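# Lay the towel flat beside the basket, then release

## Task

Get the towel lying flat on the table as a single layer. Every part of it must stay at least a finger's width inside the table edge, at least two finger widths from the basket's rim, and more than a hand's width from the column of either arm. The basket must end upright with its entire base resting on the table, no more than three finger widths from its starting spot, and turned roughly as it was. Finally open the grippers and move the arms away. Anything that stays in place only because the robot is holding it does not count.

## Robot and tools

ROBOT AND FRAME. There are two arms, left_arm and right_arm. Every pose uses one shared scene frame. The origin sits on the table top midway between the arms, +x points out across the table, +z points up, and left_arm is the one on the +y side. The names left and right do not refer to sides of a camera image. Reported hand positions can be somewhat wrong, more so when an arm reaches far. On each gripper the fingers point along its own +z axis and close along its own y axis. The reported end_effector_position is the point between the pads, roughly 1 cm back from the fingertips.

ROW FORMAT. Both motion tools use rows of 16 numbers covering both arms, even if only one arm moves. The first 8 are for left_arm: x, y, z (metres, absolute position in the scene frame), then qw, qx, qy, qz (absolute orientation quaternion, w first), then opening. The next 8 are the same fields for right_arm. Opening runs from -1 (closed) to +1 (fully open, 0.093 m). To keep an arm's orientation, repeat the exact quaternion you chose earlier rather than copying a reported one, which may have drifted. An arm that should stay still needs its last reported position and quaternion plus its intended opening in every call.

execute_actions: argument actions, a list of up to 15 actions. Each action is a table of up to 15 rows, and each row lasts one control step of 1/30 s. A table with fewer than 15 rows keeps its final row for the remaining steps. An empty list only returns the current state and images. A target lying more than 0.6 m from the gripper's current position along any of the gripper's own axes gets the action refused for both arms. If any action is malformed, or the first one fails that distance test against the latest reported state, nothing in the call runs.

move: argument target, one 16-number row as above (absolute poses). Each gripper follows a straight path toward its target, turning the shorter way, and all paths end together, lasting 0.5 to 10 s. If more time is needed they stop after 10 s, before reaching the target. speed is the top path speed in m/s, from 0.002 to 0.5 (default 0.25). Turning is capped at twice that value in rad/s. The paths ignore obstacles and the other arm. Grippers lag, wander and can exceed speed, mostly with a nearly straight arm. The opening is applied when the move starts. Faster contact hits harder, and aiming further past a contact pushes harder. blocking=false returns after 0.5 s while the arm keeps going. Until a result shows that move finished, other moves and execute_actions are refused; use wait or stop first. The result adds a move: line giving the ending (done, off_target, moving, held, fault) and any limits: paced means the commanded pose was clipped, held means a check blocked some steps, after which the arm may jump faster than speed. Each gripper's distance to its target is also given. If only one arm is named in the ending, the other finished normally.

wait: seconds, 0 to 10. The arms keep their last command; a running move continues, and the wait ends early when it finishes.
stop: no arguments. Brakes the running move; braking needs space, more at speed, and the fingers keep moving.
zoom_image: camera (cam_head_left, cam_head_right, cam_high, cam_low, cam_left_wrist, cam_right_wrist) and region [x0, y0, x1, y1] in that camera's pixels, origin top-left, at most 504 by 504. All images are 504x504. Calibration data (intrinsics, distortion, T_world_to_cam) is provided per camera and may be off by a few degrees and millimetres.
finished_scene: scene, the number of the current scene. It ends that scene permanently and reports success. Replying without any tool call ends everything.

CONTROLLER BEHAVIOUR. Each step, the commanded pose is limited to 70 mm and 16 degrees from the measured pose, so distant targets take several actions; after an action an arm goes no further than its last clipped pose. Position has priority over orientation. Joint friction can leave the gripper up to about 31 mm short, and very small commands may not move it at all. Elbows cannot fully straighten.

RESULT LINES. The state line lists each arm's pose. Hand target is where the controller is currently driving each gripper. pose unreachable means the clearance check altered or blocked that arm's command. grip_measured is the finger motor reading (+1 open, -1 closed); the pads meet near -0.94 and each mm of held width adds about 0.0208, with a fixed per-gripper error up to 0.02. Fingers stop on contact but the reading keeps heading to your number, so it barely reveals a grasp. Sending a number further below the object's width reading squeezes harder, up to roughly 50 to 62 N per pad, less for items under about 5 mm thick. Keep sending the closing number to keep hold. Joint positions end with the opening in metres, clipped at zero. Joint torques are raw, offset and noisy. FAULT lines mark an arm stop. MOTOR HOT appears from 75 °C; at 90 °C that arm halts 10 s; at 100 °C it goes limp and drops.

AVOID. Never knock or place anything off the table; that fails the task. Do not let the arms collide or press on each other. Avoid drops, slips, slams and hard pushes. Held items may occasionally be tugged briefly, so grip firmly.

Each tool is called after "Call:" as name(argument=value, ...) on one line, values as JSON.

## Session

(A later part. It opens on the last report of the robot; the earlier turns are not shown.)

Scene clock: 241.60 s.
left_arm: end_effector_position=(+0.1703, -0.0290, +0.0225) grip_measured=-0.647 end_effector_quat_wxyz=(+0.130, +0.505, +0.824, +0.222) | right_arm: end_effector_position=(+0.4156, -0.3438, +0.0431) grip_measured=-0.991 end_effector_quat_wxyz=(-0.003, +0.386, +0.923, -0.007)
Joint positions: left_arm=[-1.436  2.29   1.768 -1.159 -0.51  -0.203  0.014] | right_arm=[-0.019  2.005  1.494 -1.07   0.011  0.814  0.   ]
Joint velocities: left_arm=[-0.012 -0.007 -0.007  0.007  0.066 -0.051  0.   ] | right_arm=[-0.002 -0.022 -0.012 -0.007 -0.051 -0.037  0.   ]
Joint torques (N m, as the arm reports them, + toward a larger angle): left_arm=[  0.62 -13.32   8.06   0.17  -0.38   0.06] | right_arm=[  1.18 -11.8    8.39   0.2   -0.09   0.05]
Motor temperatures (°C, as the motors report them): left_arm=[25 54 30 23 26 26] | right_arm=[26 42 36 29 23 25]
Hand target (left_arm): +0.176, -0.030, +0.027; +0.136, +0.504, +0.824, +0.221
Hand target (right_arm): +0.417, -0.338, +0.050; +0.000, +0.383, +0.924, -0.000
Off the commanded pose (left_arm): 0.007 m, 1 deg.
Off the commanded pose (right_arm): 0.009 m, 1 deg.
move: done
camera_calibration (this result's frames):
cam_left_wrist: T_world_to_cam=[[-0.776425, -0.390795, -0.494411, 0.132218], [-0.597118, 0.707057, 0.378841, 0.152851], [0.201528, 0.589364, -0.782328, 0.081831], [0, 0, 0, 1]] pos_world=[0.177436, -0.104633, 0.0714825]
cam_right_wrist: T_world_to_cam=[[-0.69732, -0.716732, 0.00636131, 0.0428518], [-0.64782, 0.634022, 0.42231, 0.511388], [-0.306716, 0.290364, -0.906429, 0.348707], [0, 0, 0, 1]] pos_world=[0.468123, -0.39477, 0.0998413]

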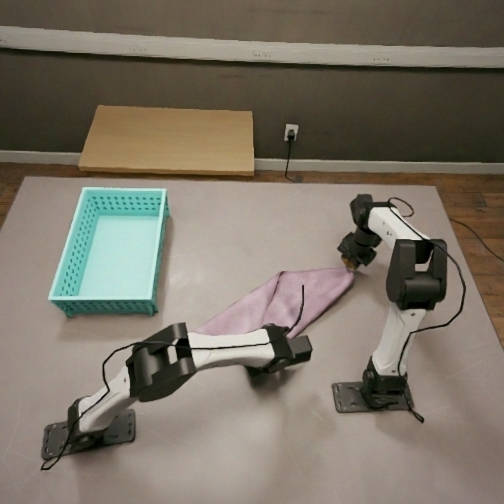

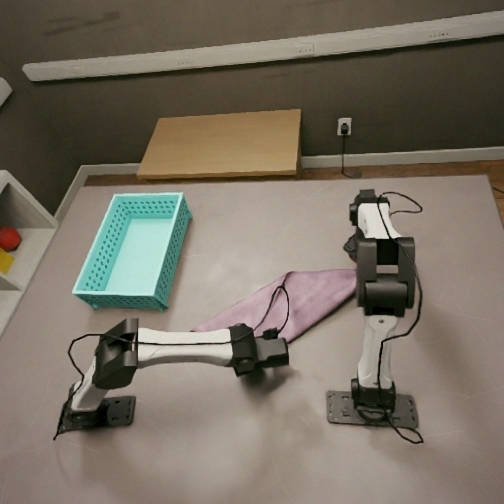

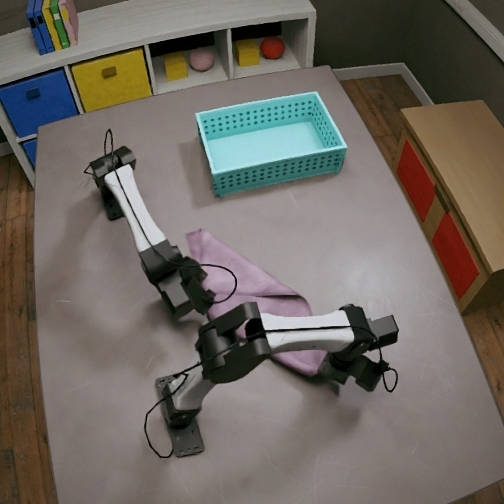

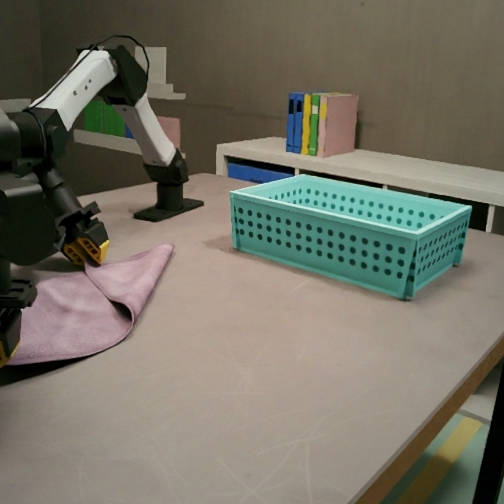

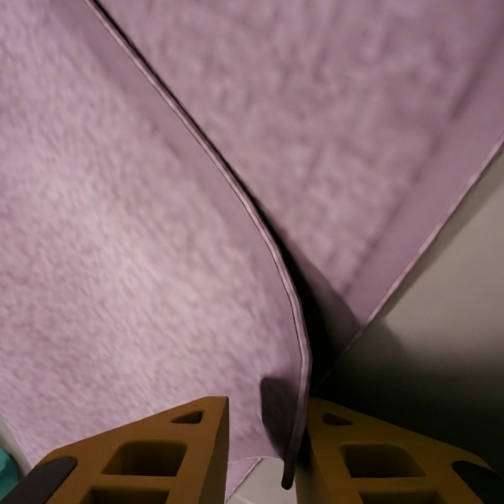

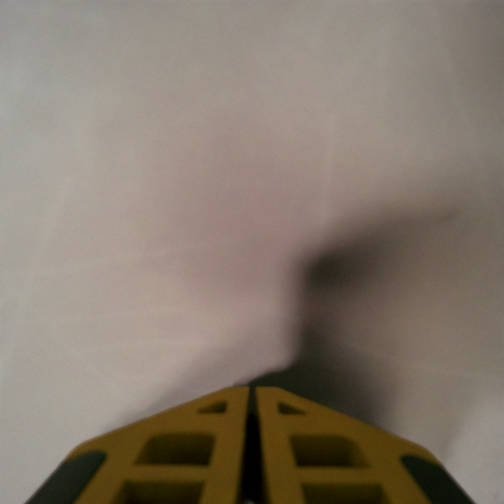

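Call:
execute_actions(actions=[[[0.176,-0.030,0.027,0.135,0.504,0.824,0.221,-1, 0.417,-0.338,0.05,0,0.383,0.924,0,-1]]])

Call:
move(target=[0.24,0.03,0.13,0.1,0.62,0.78,0,-1, 0.38,-0.34,0.13,0.18,0.376,0.906,0.075,-1], speed=0.08)

Scene clock: 256.57 s.
left_arm: end_effector_position=(+0.1710, -0.0288, +0.0229) grip_measured=-0.981 end_effector_quat_wxyz=(+0.132, +0.505, +0.823, +0.224) | right_arm: end_effector_position=(+0.4156, -0.3438, +0.0431) grip_measured=-0.991 end_effector_quat_wxyz=(-0.003, +0.386, +0.923, -0.007)
Joint positions: left_arm=[-1.436  2.29   1.768 -1.159 -0.515 -0.201  0.   ] | right_arm=[-0.019  2.005  1.494 -1.07   0.011  0.814  0.   ]
Joint velocities: left_arm=[ 0.002 -0.022  0.012  0.007 -0.066 -0.007  0.   ] | right_arm=[-0.007 -0.012 -0.007 -0.037 -0.007 -0.051  0.   ]
Joint torques (N m, as the arm reports them, + toward a larger angle): left_arm=[  0.54 -13.29   8.15   0.16  -0.32   0.03] | right_arm=[  1.17 -11.79   8.38   0.2   -0.09   0.05]
Motor temperatures (°C, as the motors report them): left_arm=[25 55 31 23 26 26] | right_arm=[26 43 36 29 23 25]
Hand target (left_arm): +0.176, -0.030, +0.027; +0.135, +0.504, +0.824, +0.221
Hand target (right_arm): +0.417, -0.338, +0.050; +0.000, +0.383, +0.924, -0.000
Off the commanded pose (left_arm): 0.007 m, 1 deg.
Off the commanded pose (right_arm): 0.009 m, 1 deg.
camera_calibration (this result's frames):
cam_left_wrist: T_world_to_cam=[[-0.77499, -0.388297, -0.498614, 0.132959], [-0.597447, 0.707369, 0.377739, 0.15309], [0.206029, 0.590639, -0.780191, 0.0811244], [0, 0, 0, 1]] pos_world=[0.177791, -0.104579, 0.0717599]
cam_right_wrist: T_world_to_cam=[[-0.69732, -0.716732, 0.00636131, 0.0428518], [-0.64782, 0.634022, 0.42231, 0.511388], [-0.306716, 0.290364, -0.906429, 0.348707], [0, 0, 0, 1]] pos_world=[0.468123, -0.39477, 0.0998413]

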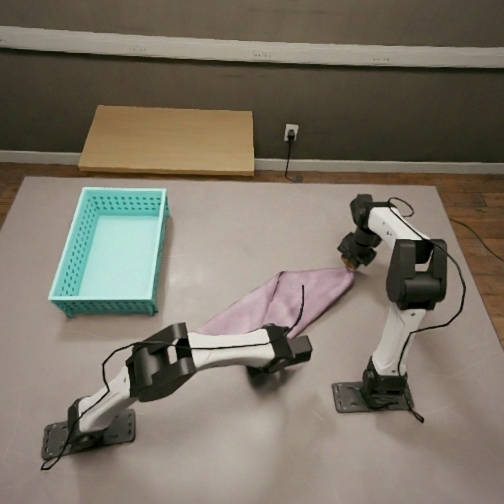

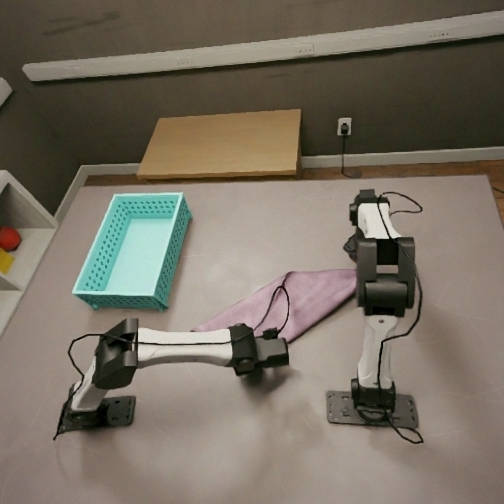

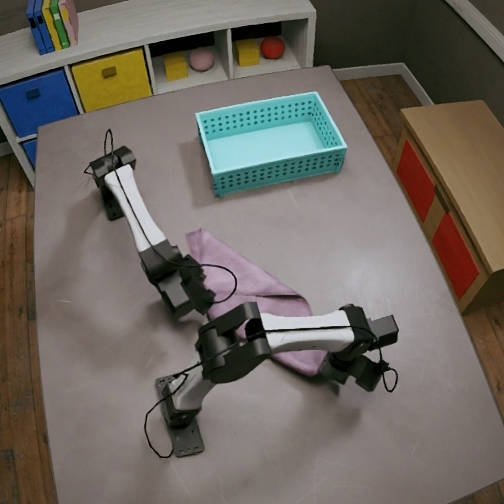

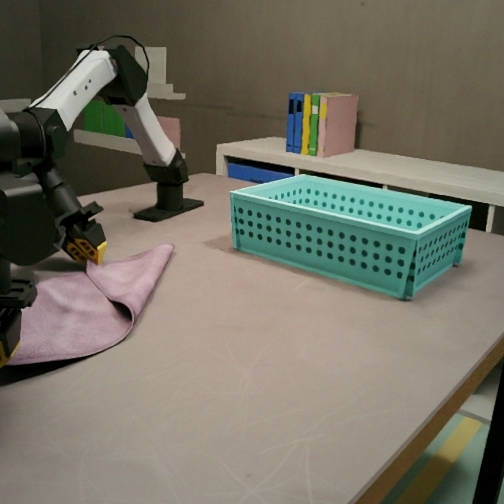

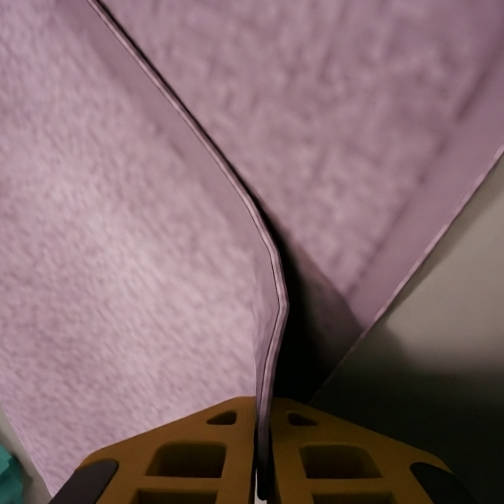

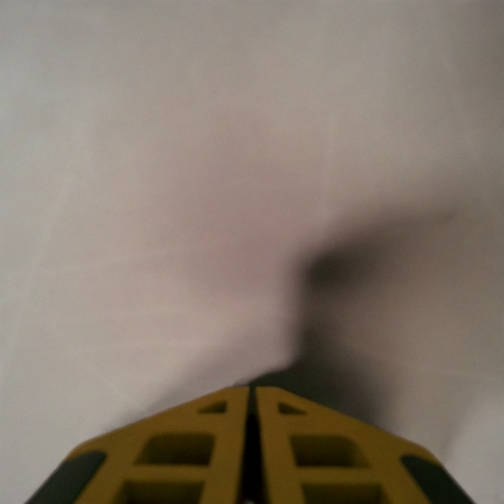

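Scene clock: 260.27 s.
left_arm: end_effector_position=(+0.2413, +0.0283, +0.1224) grip_measured=-0.981 end_effector_quat_wxyz=(+0.100, +0.619, +0.779, +0.008) | right_arm: end_effector_position=(+0.3851, -0.3429, +0.1329) grip_measured=-0.992 end_effector_quat_wxyz=(+0.181, +0.377, +0.905, +0.075)
Joint positions: left_arm=[-1.044  1.938  1.698 -1.139 -0.057  0.468  0.   ] | right_arm=[-0.014  1.482  1.163 -0.858  0.011  0.814  0.   ]
Joint velocities: left_arm=[ 0.002 -0.007 -0.012  0.007 -0.007  0.022  0.   ] | right_arm=[-0.002  0.007 -0.012 -0.037  0.007  0.051  0.   ]
Joint torques (N m, as the arm reports them, + toward a larger angle): left_arm=[  0.42 -12.04   9.68   0.57   0.07   0.05] | right_arm=[ 1.06 -7.65  6.62  1.2   0.02  0.03]
Motor temperatures (°C, as the motors report them): left_arm=[25 55 32 24 26 26] | right_arm=[26 42 36 29 23 25]
Hand target (left_arm): +0.241, +0.031, +0.133; +0.103, +0.621, +0.777, +0.004
Hand target (right_arm): +0.381, -0.340, +0.129; +0.180, +0.375, +0.906, +0.075
Off the commanded pose (left_arm): 0.008 m, 1 deg.
Off the commanded pose (right_arm): 0.007 m, 0 deg.
move: done
camera_calibration (this result's frames):
cam_left_wrist: T_world_to_cam=[[-0.963879, -0.230831, -0.132868, 0.255547], [-0.260249, 0.922347, 0.285563, 0.0409265], [0.0566334, 0.309827, -0.949105, 0.175191], [0, 0, 0, 1]] pos_world=[0.247046, -0.0330391, 0.188542]
cam_right_wrist: T_world_to_cam=[[-0.63897, -0.718468, -0.274811, 0.035928], [-0.765757, 0.628024, 0.138569, 0.534204], [0.0730305, 0.29898, -0.951461, 0.283119], [0, 0, 0, 1]] pos_world=[0.411351, -0.394327, 0.205225]

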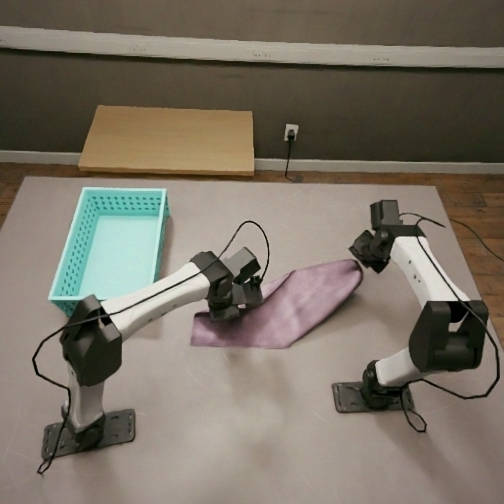

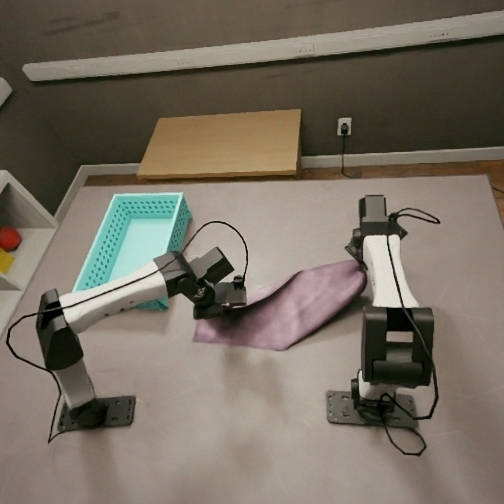

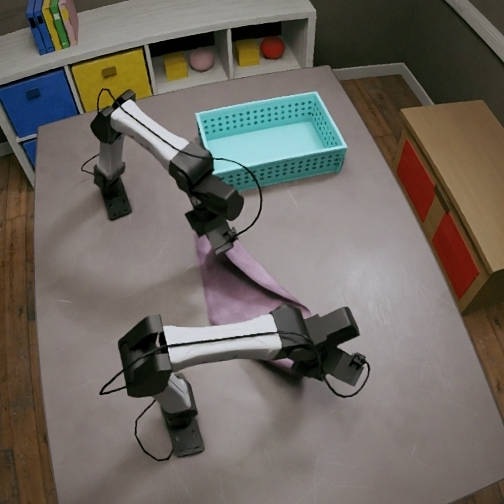

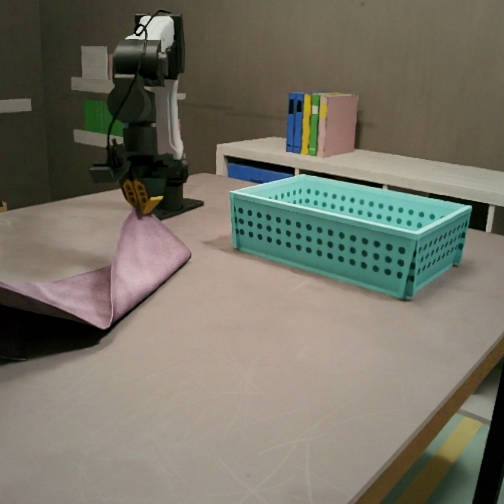

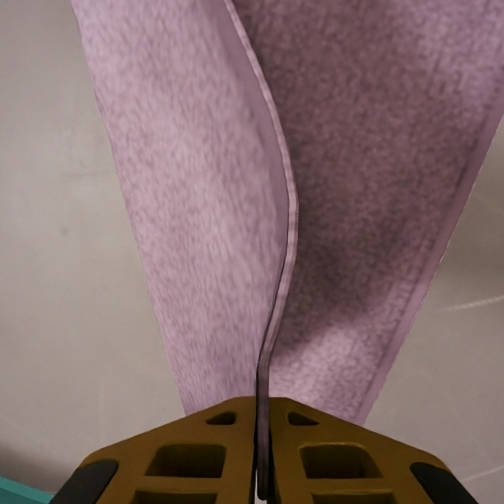

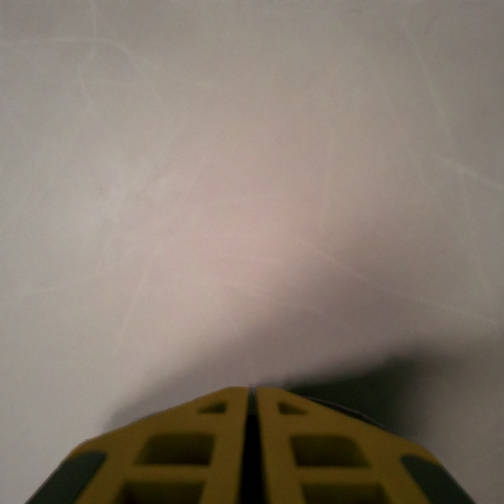

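Call:
move(target=[0.17,0.04,0.30,0.206,0.588,0.766,-0.158,-1, 0.28,-0.405,0.30,0.354,0.354,0.854,0.147,-1], speed=0.1)

Scene clock: 282.43 s.
left_arm: end_effector_position=(+0.1764, +0.0389, +0.2939) grip_measured=-0.981 end_effector_quat_wxyz=(+0.204, +0.590, +0.766, -0.153) | right_arm: end_effector_position=(+0.2866, -0.4071, +0.2939) grip_measured=-0.992 end_effector_quat_wxyz=(+0.346, +0.357, +0.855, +0.148)
Joint positions: left_arm=[-1.044  1.635  1.932 -1.389  0.201  0.383  0.   ] | right_arm=[-0.475  0.995  1.32  -1.176 -0.304  0.472  0.   ]
Joint velocities: left_arm=[-0.007 -0.002 -0.002  0.037  0.022  0.022  0.   ] | right_arm=[ 0.002 -0.002 -0.002 -0.037  0.007 -0.066  0.   ]
Joint torques (N m, as the arm reports them, + toward a larger angle): left_arm=[-0.89 -8.49  9.02  1.13  0.23 -0.15] | right_arm=[-0.26 -2.34  8.89  1.65 -0.27 -0.09]
Motor temperatures (°C, as the motors report them): left_arm=[25 53 34 24 26 26] | right_arm=[26 39 36 31 23 25]
Hand target (left_arm): +0.168, +0.041, +0.301; +0.204, +0.590, +0.765, -0.159
Hand target (right_arm): +0.283, -0.406, +0.300; +0.354, +0.355, +0.852, +0.150
Off the commanded pose (left_arm): 0.009 m, 1 deg.
Off the commanded pose (right_arm): 0.009 m, 1 deg.
move: done
camera_calibration (this result's frames):
cam_left_wrist: T_world_to_cam=[[-0.967359, -0.253357, -0.00514897, 0.182182], [-0.25222, 0.964586, -0.0771894, 0.0689122], [0.0245231, -0.0733711, -0.997003, 0.373011], [0, 0, 0, 1]] pos_world=[0.184469, 0.00705365, 0.378151]
cam_right_wrist: T_world_to_cam=[[-0.491817, -0.714972, -0.496922, -0.00437089], [-0.763872, 0.628206, -0.147841, 0.560429], [0.417871, 0.306874, -0.855109, 0.338775], [0, 0, 0, 1]] pos_world=[0.284382, -0.459151, 0.370372]

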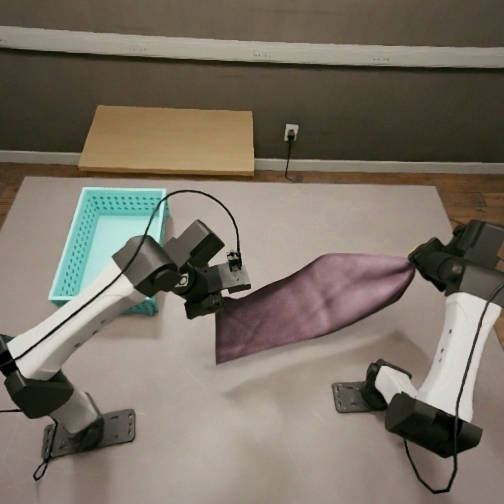

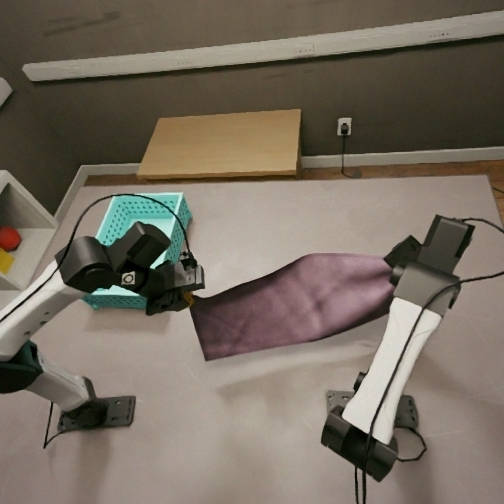

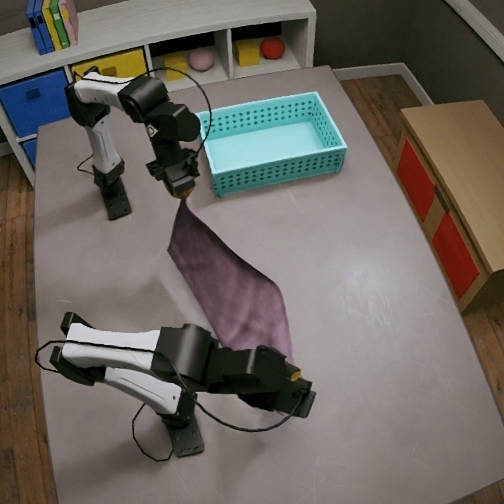

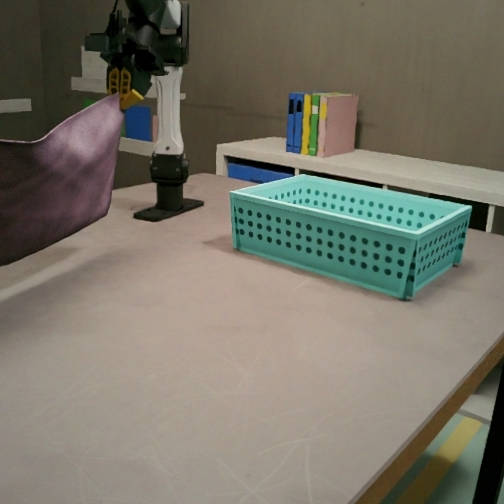

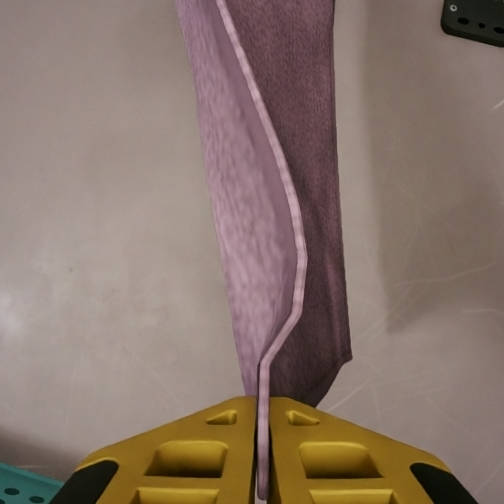

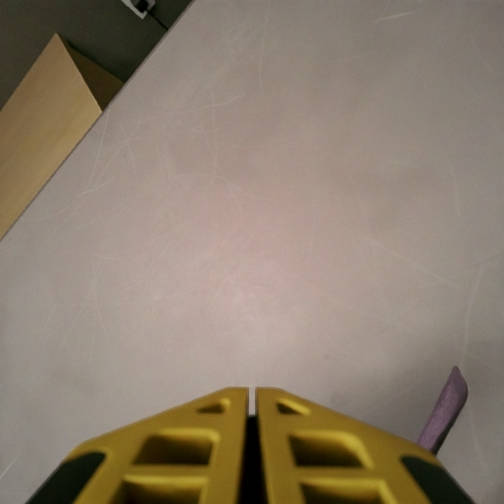

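Call:
move(target=[0.13,0.055,0.29,0.206,0.588,0.766,-0.158,-1, 0.25,-0.42,0.29,0.354,0.354,0.854,0.147,-1], speed=0.05)

Scene clock: 288.33 s.
left_arm: end_effector_position=(+0.1331, +0.0517, +0.2894) grip_measured=-0.981 end_effector_quat_wxyz=(+0.201, +0.590, +0.765, -0.161) | right_arm: end_effector_position=(+0.2538, -0.4218, +0.2950) grip_measured=-0.992 end_effector_quat_wxyz=(+0.356, +0.353, +0.853, +0.148)
Joint positions: left_arm=[-1.132  1.484  1.759 -1.352  0.178  0.299  0.   ] | right_arm=[-0.715  0.934  1.309 -1.276 -0.461  0.273  0.   ]
Joint velocities: left_arm=[-0.012 -0.007 -0.007 -0.037 -0.022 -0.066  0.   ] | right_arm=[ 0.012 -0.007  0.012 -0.022 -0.051 -0.095  0.   ]
Joint torques (N m, as the arm reports them, + toward a larger angle): left_arm=[-0.91 -7.45  6.18  1.48  0.03 -0.16] | right_arm=[-0.3  -1.92  5.83  1.61 -0.32 -0.09]
Motor temperatures (°C, as the motors report them): left_arm=[25 52 34 25 26 26] | right_arm=[26 38 36 32 23 25]
Hand target (left_arm): +0.130, +0.054, +0.290; +0.205, +0.588, +0.766, -0.159
Hand target (right_arm): +0.250, -0.420, +0.291; +0.354, +0.354, +0.853, +0.149
Off the commanded pose (left_arm): 0.005 m, 1 deg.
Off the commanded pose (right_arm): 0.007 m, 0 deg.
move: done
camera_calibration (this result's frames):
cam_left_wrist: T_world_to_cam=[[-0.968585, -0.248401, 0.0118626, 0.138517], [-0.248521, 0.965114, -0.082415, 0.046279], [0.00902323, -0.082774, -0.996527, 0.372929], [0, 0, 0, 1]] pos_world=[0.142301, 0.0206121, 0.373805]
cam_right_wrist: T_world_to_cam=[[-0.479821, -0.721773, -0.498814, -0.0358012], [-0.762303, 0.624426, -0.170255, 0.549435], [0.434358, 0.298556, -0.849822, 0.348687], [0, 0, 0, 1]] pos_world=[0.250203, -0.473024, 0.372008]

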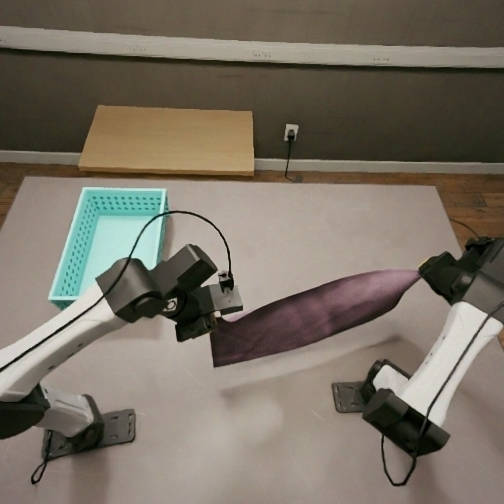

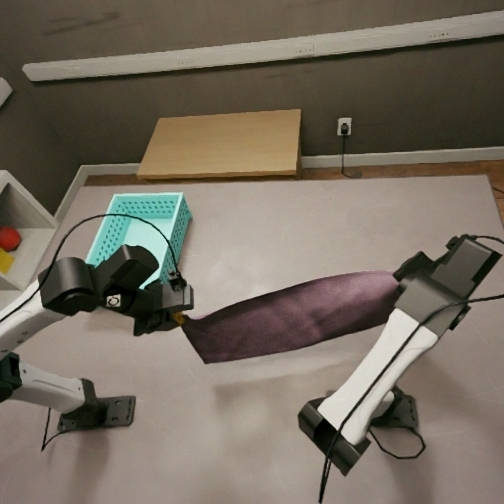

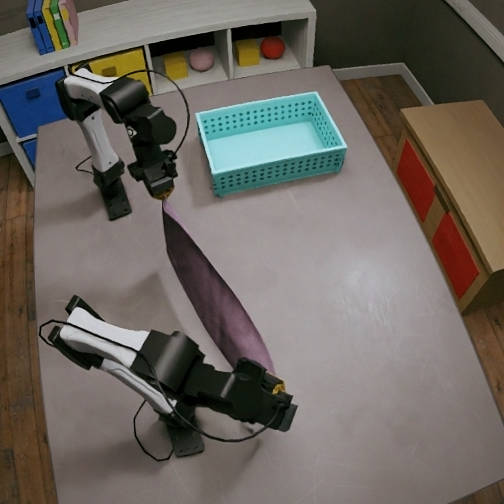

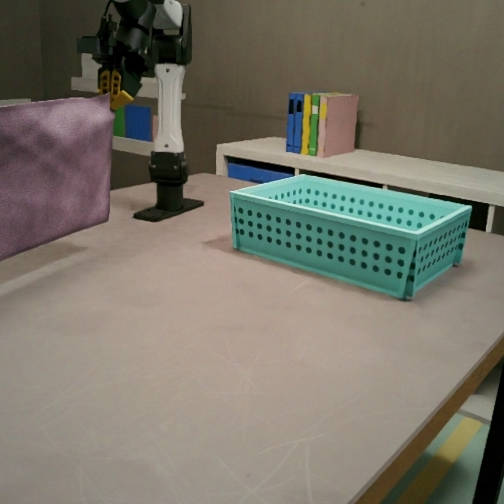

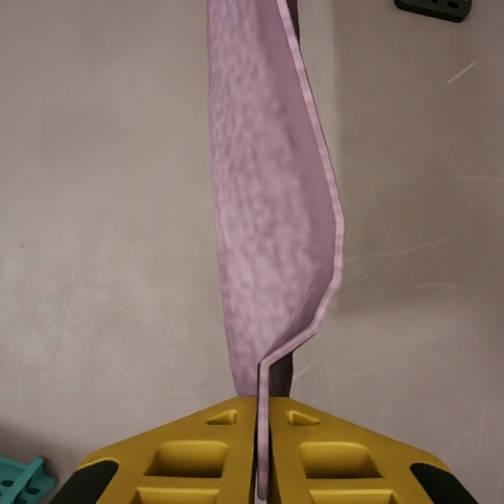

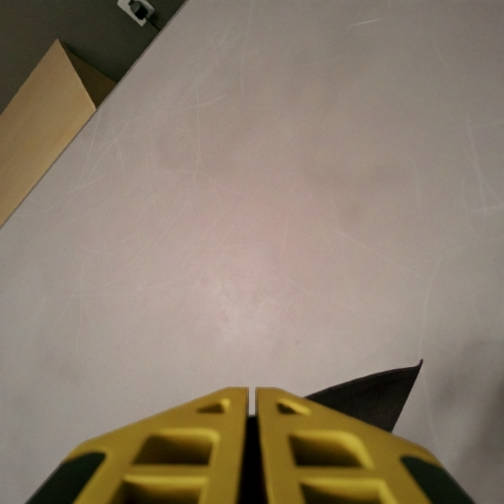

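Call:
move(target=[0.16,0.022,0.245,0.206,0.588,0.766,-0.158,-1, 0.28,-0.452,0.245,0.354,0.354,0.854,0.147,-1], speed=0.06)

Call:
move(target=[0.28,0.052,0.205,0.14,0.60,0.781,-0.106,-1, 0.40,-0.422,0.205,0.2,0.33,0.92,0.07,-1], speed=0.08)

Scene clock: 305.67 s.
left_arm: end_effector_position=(+0.1542, +0.0213, +0.2563) grip_measured=-0.981 end_effector_quat_wxyz=(+0.215, +0.589, +0.762, -0.165) | right_arm: end_effector_position=(+0.2777, -0.4478, +0.2527) grip_measured=-0.992 end_effector_quat_wxyz=(+0.360, +0.350, +0.853, +0.144)
Joint positions: left_arm=[-1.132  1.536  1.647 -1.16   0.177  0.299  0.   ] | right_arm=[-0.747  0.969  1.126 -1.062 -0.477  0.24   0.   ]
Joint velocities: left_arm=[-0.007  0.007 -0.017  0.051 -0.022  0.037  0.   ] | right_arm=[-0.017 -0.017  0.012 -0.037  0.007 -0.007  0.   ]
Joint torques (N m, as the arm reports them, + toward a larger angle): left_arm=[ 0.83 -5.61  6.98  1.57  0.12  0.06] | right_arm=[-0.24 -0.46  6.8   1.71 -0.33 -0.1 ]
Motor temperatures (°C, as the motors report them): left_arm=[25 47 33 26 26 26] | right_arm=[26 34 35 33 23 25]
Hand target (left_arm): +0.161, +0.022, +0.245; +0.206, +0.588, +0.766, -0.158
Hand target (right_arm): +0.280, -0.451, +0.245; +0.354, +0.354, +0.853, +0.147
Off the commanded pose (left_arm): 0.013 m, 1 deg.
Off the commanded pose (right_arm): 0.009 m, 1 deg.
move: off_target (left_arm)
camera_calibration (this result's frames):
cam_left_wrist: T_world_to_cam=[[-0.968638, -0.248475, 0.000640487, 0.154679], [-0.247047, 0.962792, -0.109539, 0.0848975], [0.0266009, -0.106262, -0.993982, 0.334348], [0, 0, 0, 1]] pos_world=[0.161908, -0.00777645, 0.341536]
cam_right_wrist: T_world_to_cam=[[-0.476822, -0.727856, -0.492815, -0.0693098], [-0.761898, 0.621827, -0.181227, 0.578197], [0.438353, 0.289062, -0.851052, 0.30512], [0, 0, 0, 1]] pos_world=[0.273728, -0.498184, 0.330301]

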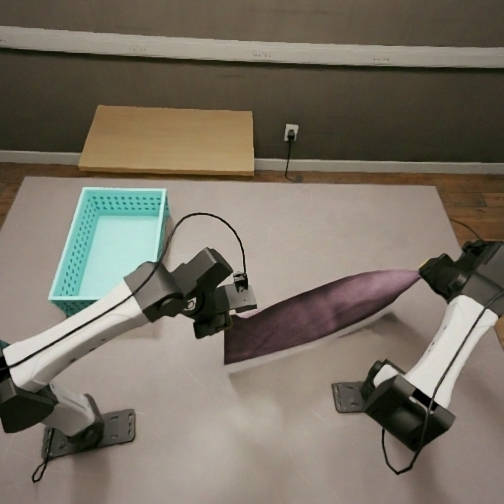

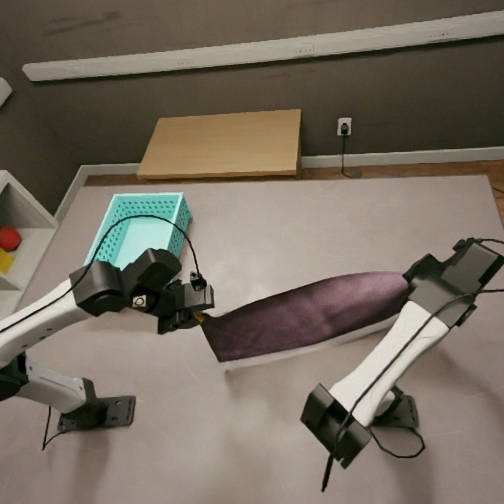

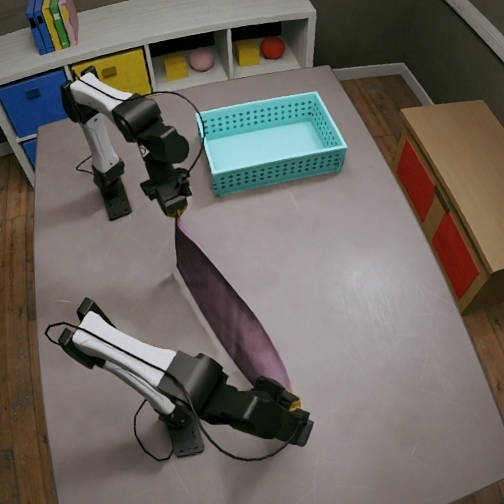

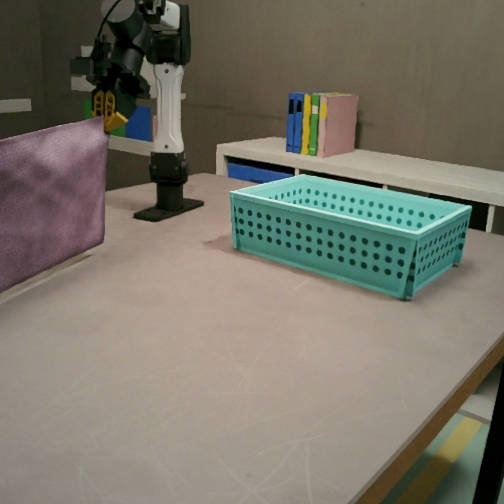

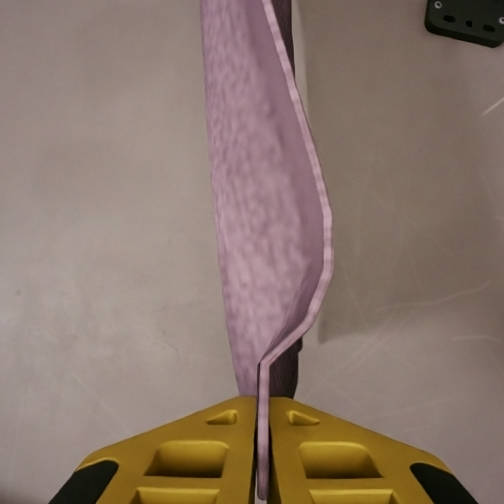

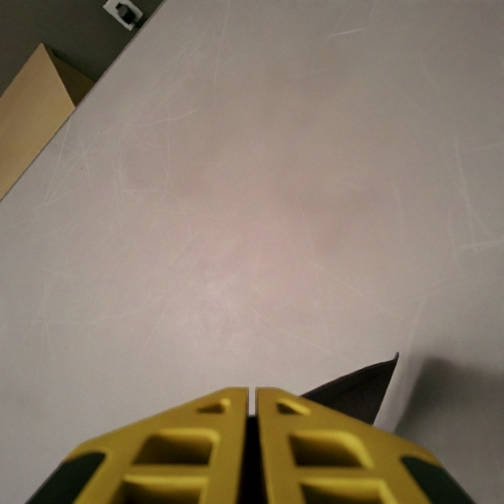

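Scene clock: 308.40 s.
left_arm: end_effector_position=(+0.2797, +0.0470, +0.2091) grip_measured=-0.981 end_effector_quat_wxyz=(+0.159, +0.598, +0.778, -0.108) | right_arm: end_effector_position=(+0.3971, -0.4189, +0.2057) grip_measured=-0.992 end_effector_quat_wxyz=(+0.204, +0.328, +0.919, +0.076)
Joint positions: left_arm=[-0.842  1.903  1.952 -1.291  0.207  0.597  0.   ] | right_arm=[-0.284  1.539  1.491 -1.096 -0.108  0.465  0.   ]
Joint velocities: left_arm=[-0.002  0.002  0.007 -0.037  0.022  0.037  0.   ] | right_arm=[ 0.007  0.007  0.002  0.081  0.051 -0.037  0.   ]
Joint torques (N m, as the arm reports them, + toward a larger angle): left_arm=[ 0.63 -8.91  9.56  0.78  0.1   0.07] | right_arm=[ 0.9  -5.83  9.62  1.16  0.17  0.03]
Motor temperatures (°C, as the motors report them): left_arm=[25 46 34 26 26 26] | right_arm=[26 34 36 33 23 25]
Hand target (left_arm): +0.282, +0.053, +0.204; +0.143, +0.599, +0.781, -0.102
Hand target (right_arm): +0.399, -0.420, +0.204; +0.199, +0.330, +0.920, +0.067
Off the commanded pose (left_arm): 0.006 m, 2 deg.
Off the commanded pose (right_arm): 0.004 m, 1 deg.
move: done
camera_calibration (this result's frames):
cam_left_wrist: T_world_to_cam=[[-0.966176, -0.257213, -0.018594, 0.286388], [-0.257848, 0.964739, 0.0528433, 0.0549687], [0.00434637, 0.0558503, -0.99843, 0.286363], [0, 0, 0, 1]] pos_world=[0.28963, 0.00463886, 0.288334]
cam_right_wrist: T_world_to_cam=[[-0.553142, -0.786457, -0.274808, -0.0535617], [-0.828386, 0.554227, 0.0812914, 0.586777], [0.0883739, 0.272613, -0.958057, 0.358501], [0, 0, 0, 1]] pos_world=[0.424768, -0.465064, 0.281045]

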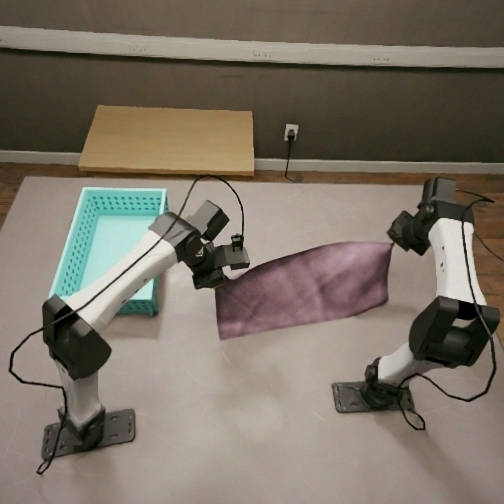

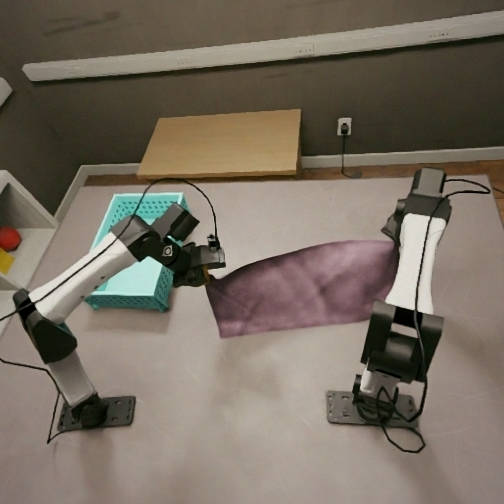

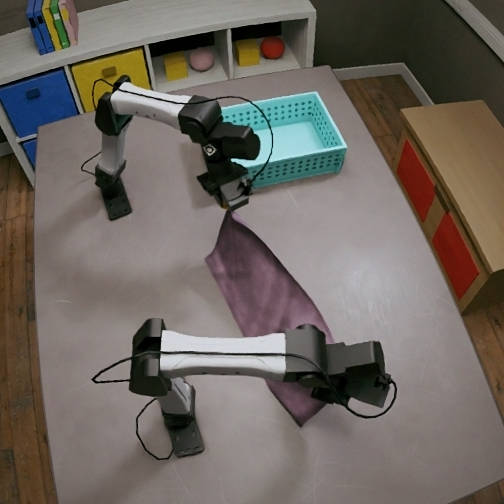

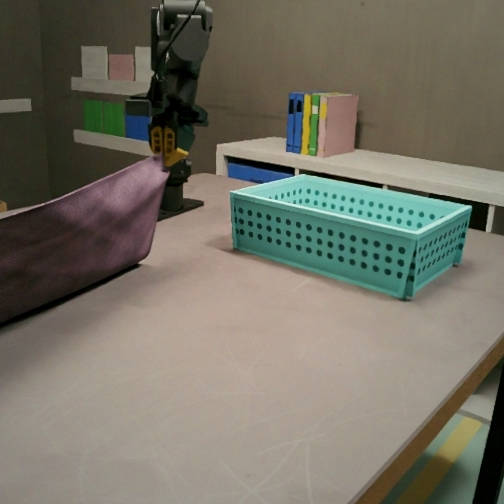

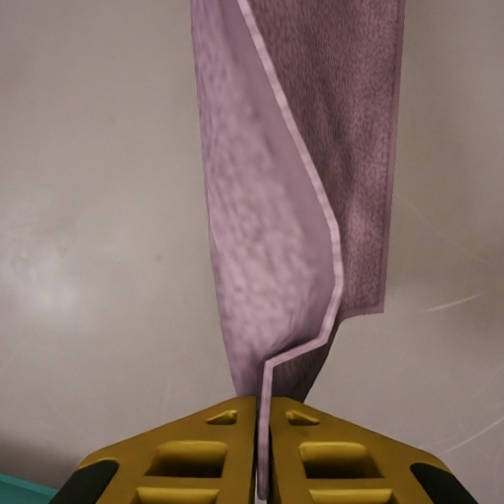

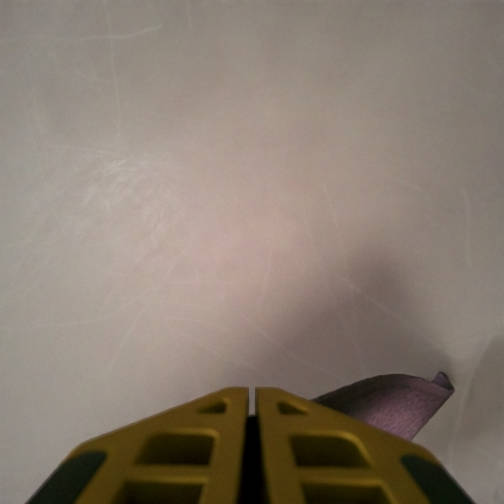

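Call:
move(target=[0.425,0.095,0.035,0.07,0.607,0.79,-0.053,-1, 0.545,-0.382,0.035,0.05,0.317,0.947,0.02,-1], speed=0.08)

Scene clock: 316.47 s.
left_arm: end_effector_position=(+0.4270, +0.0865, +0.0407) grip_measured=-0.981 end_effector_quat_wxyz=(+0.090, +0.606, +0.788, -0.056) | right_arm: end_effector_position=(+0.5432, -0.3804, +0.0402) grip_measured=-0.991 end_effector_quat_wxyz=(+0.056, +0.317, +0.946, +0.030)
Joint positions: left_arm=[-0.625  2.504  2.295 -1.206  0.144  0.837  0.   ] | right_arm=[-0.111  2.419  2.149 -1.177 -0.03   0.578  0.   ]
Joint velocities: left_arm=[ 0.007 -0.007 -0.022  0.037 -0.037  0.022  0.   ] | right_arm=[-0.022 -0.012  0.022 -0.022 -0.022  0.022  0.   ]
Joint torques (N m, as the arm reports them, + toward a larger angle): left_arm=[  0.59 -13.63   9.52   0.43  -0.03   0.07] | right_arm=[  0.78 -13.05   9.12   0.55   0.13   0.06]
Motor temperatures (°C, as the motors report them): left_arm=[25 47 34 25 26 26] | right_arm=[26 34 37 32 23 25]
Hand target (left_arm): +0.427, +0.096, +0.034; +0.072, +0.606, +0.791, -0.050
Hand target (right_arm): +0.543, -0.380, +0.034; +0.050, +0.317, +0.947, +0.019
Off the commanded pose (left_arm): 0.010 m, 2 deg.
Off the commanded pose (right_arm): 0.006 m, 1 deg.
move: done
camera_calibration (this result's frames):
cam_left_wrist: T_world_to_cam=[[-0.966415, -0.256417, -0.0170654, 0.435702], [-0.253549, 0.940567, 0.225935, 0.0569148], [-0.0418826, 0.222674, -0.973993, 0.119663], [0, 0, 0, 1]] pos_world=[0.440511, 0.0315434, 0.111127]
cam_right_wrist: T_world_to_cam=[[-0.579801, -0.808733, -0.0989089, 0.0110368], [-0.78396, 0.520696, 0.338055, 0.652678], [-0.221895, 0.273545, -0.935914, 0.3445], [0, 0, 0, 1]] pos_world=[0.594516, -0.425158, 0.102873]

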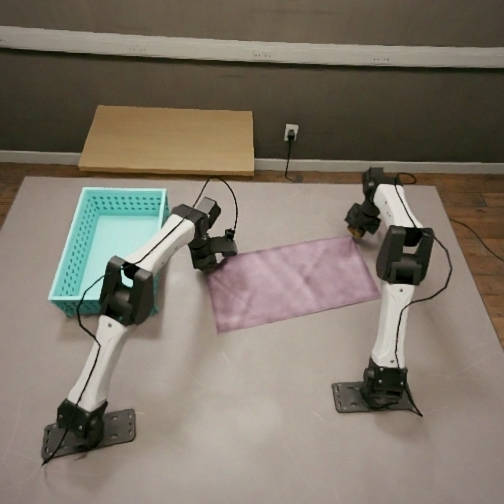

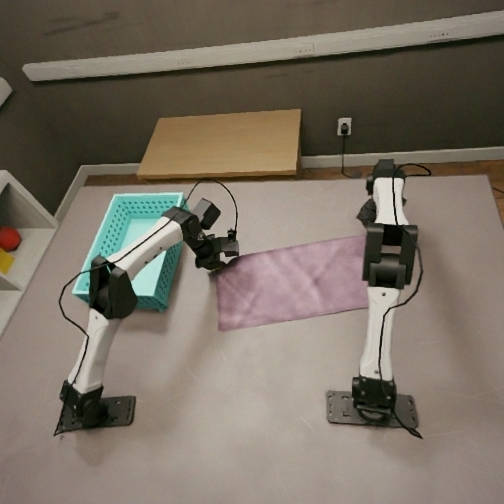

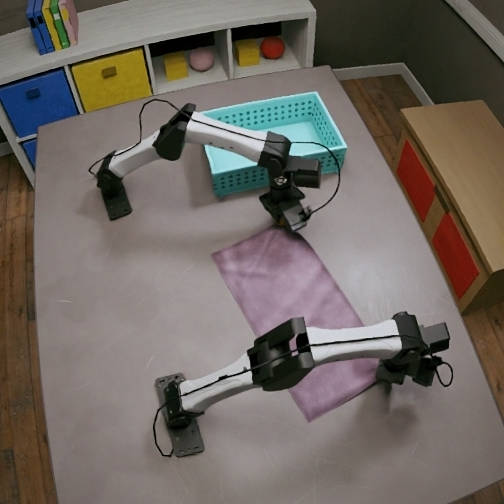

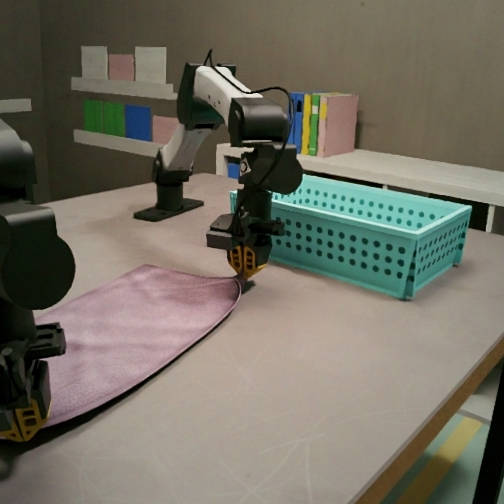

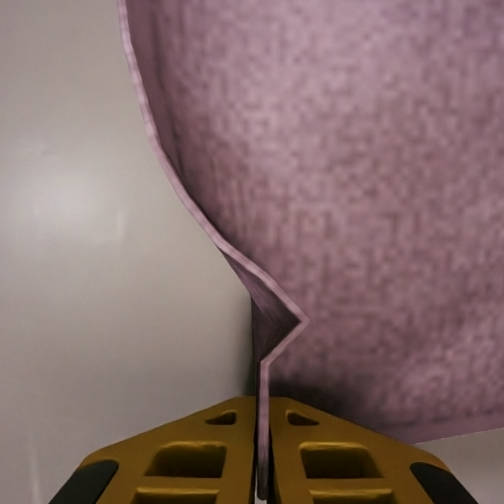

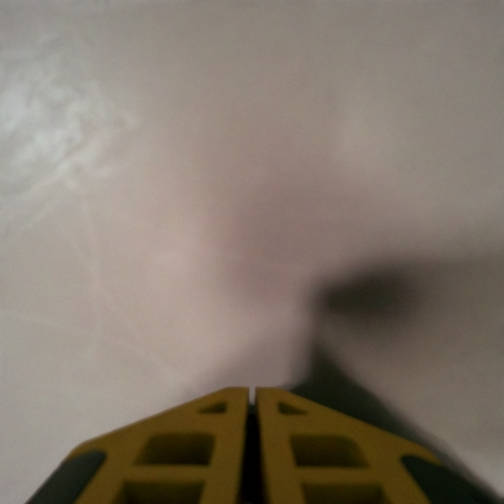

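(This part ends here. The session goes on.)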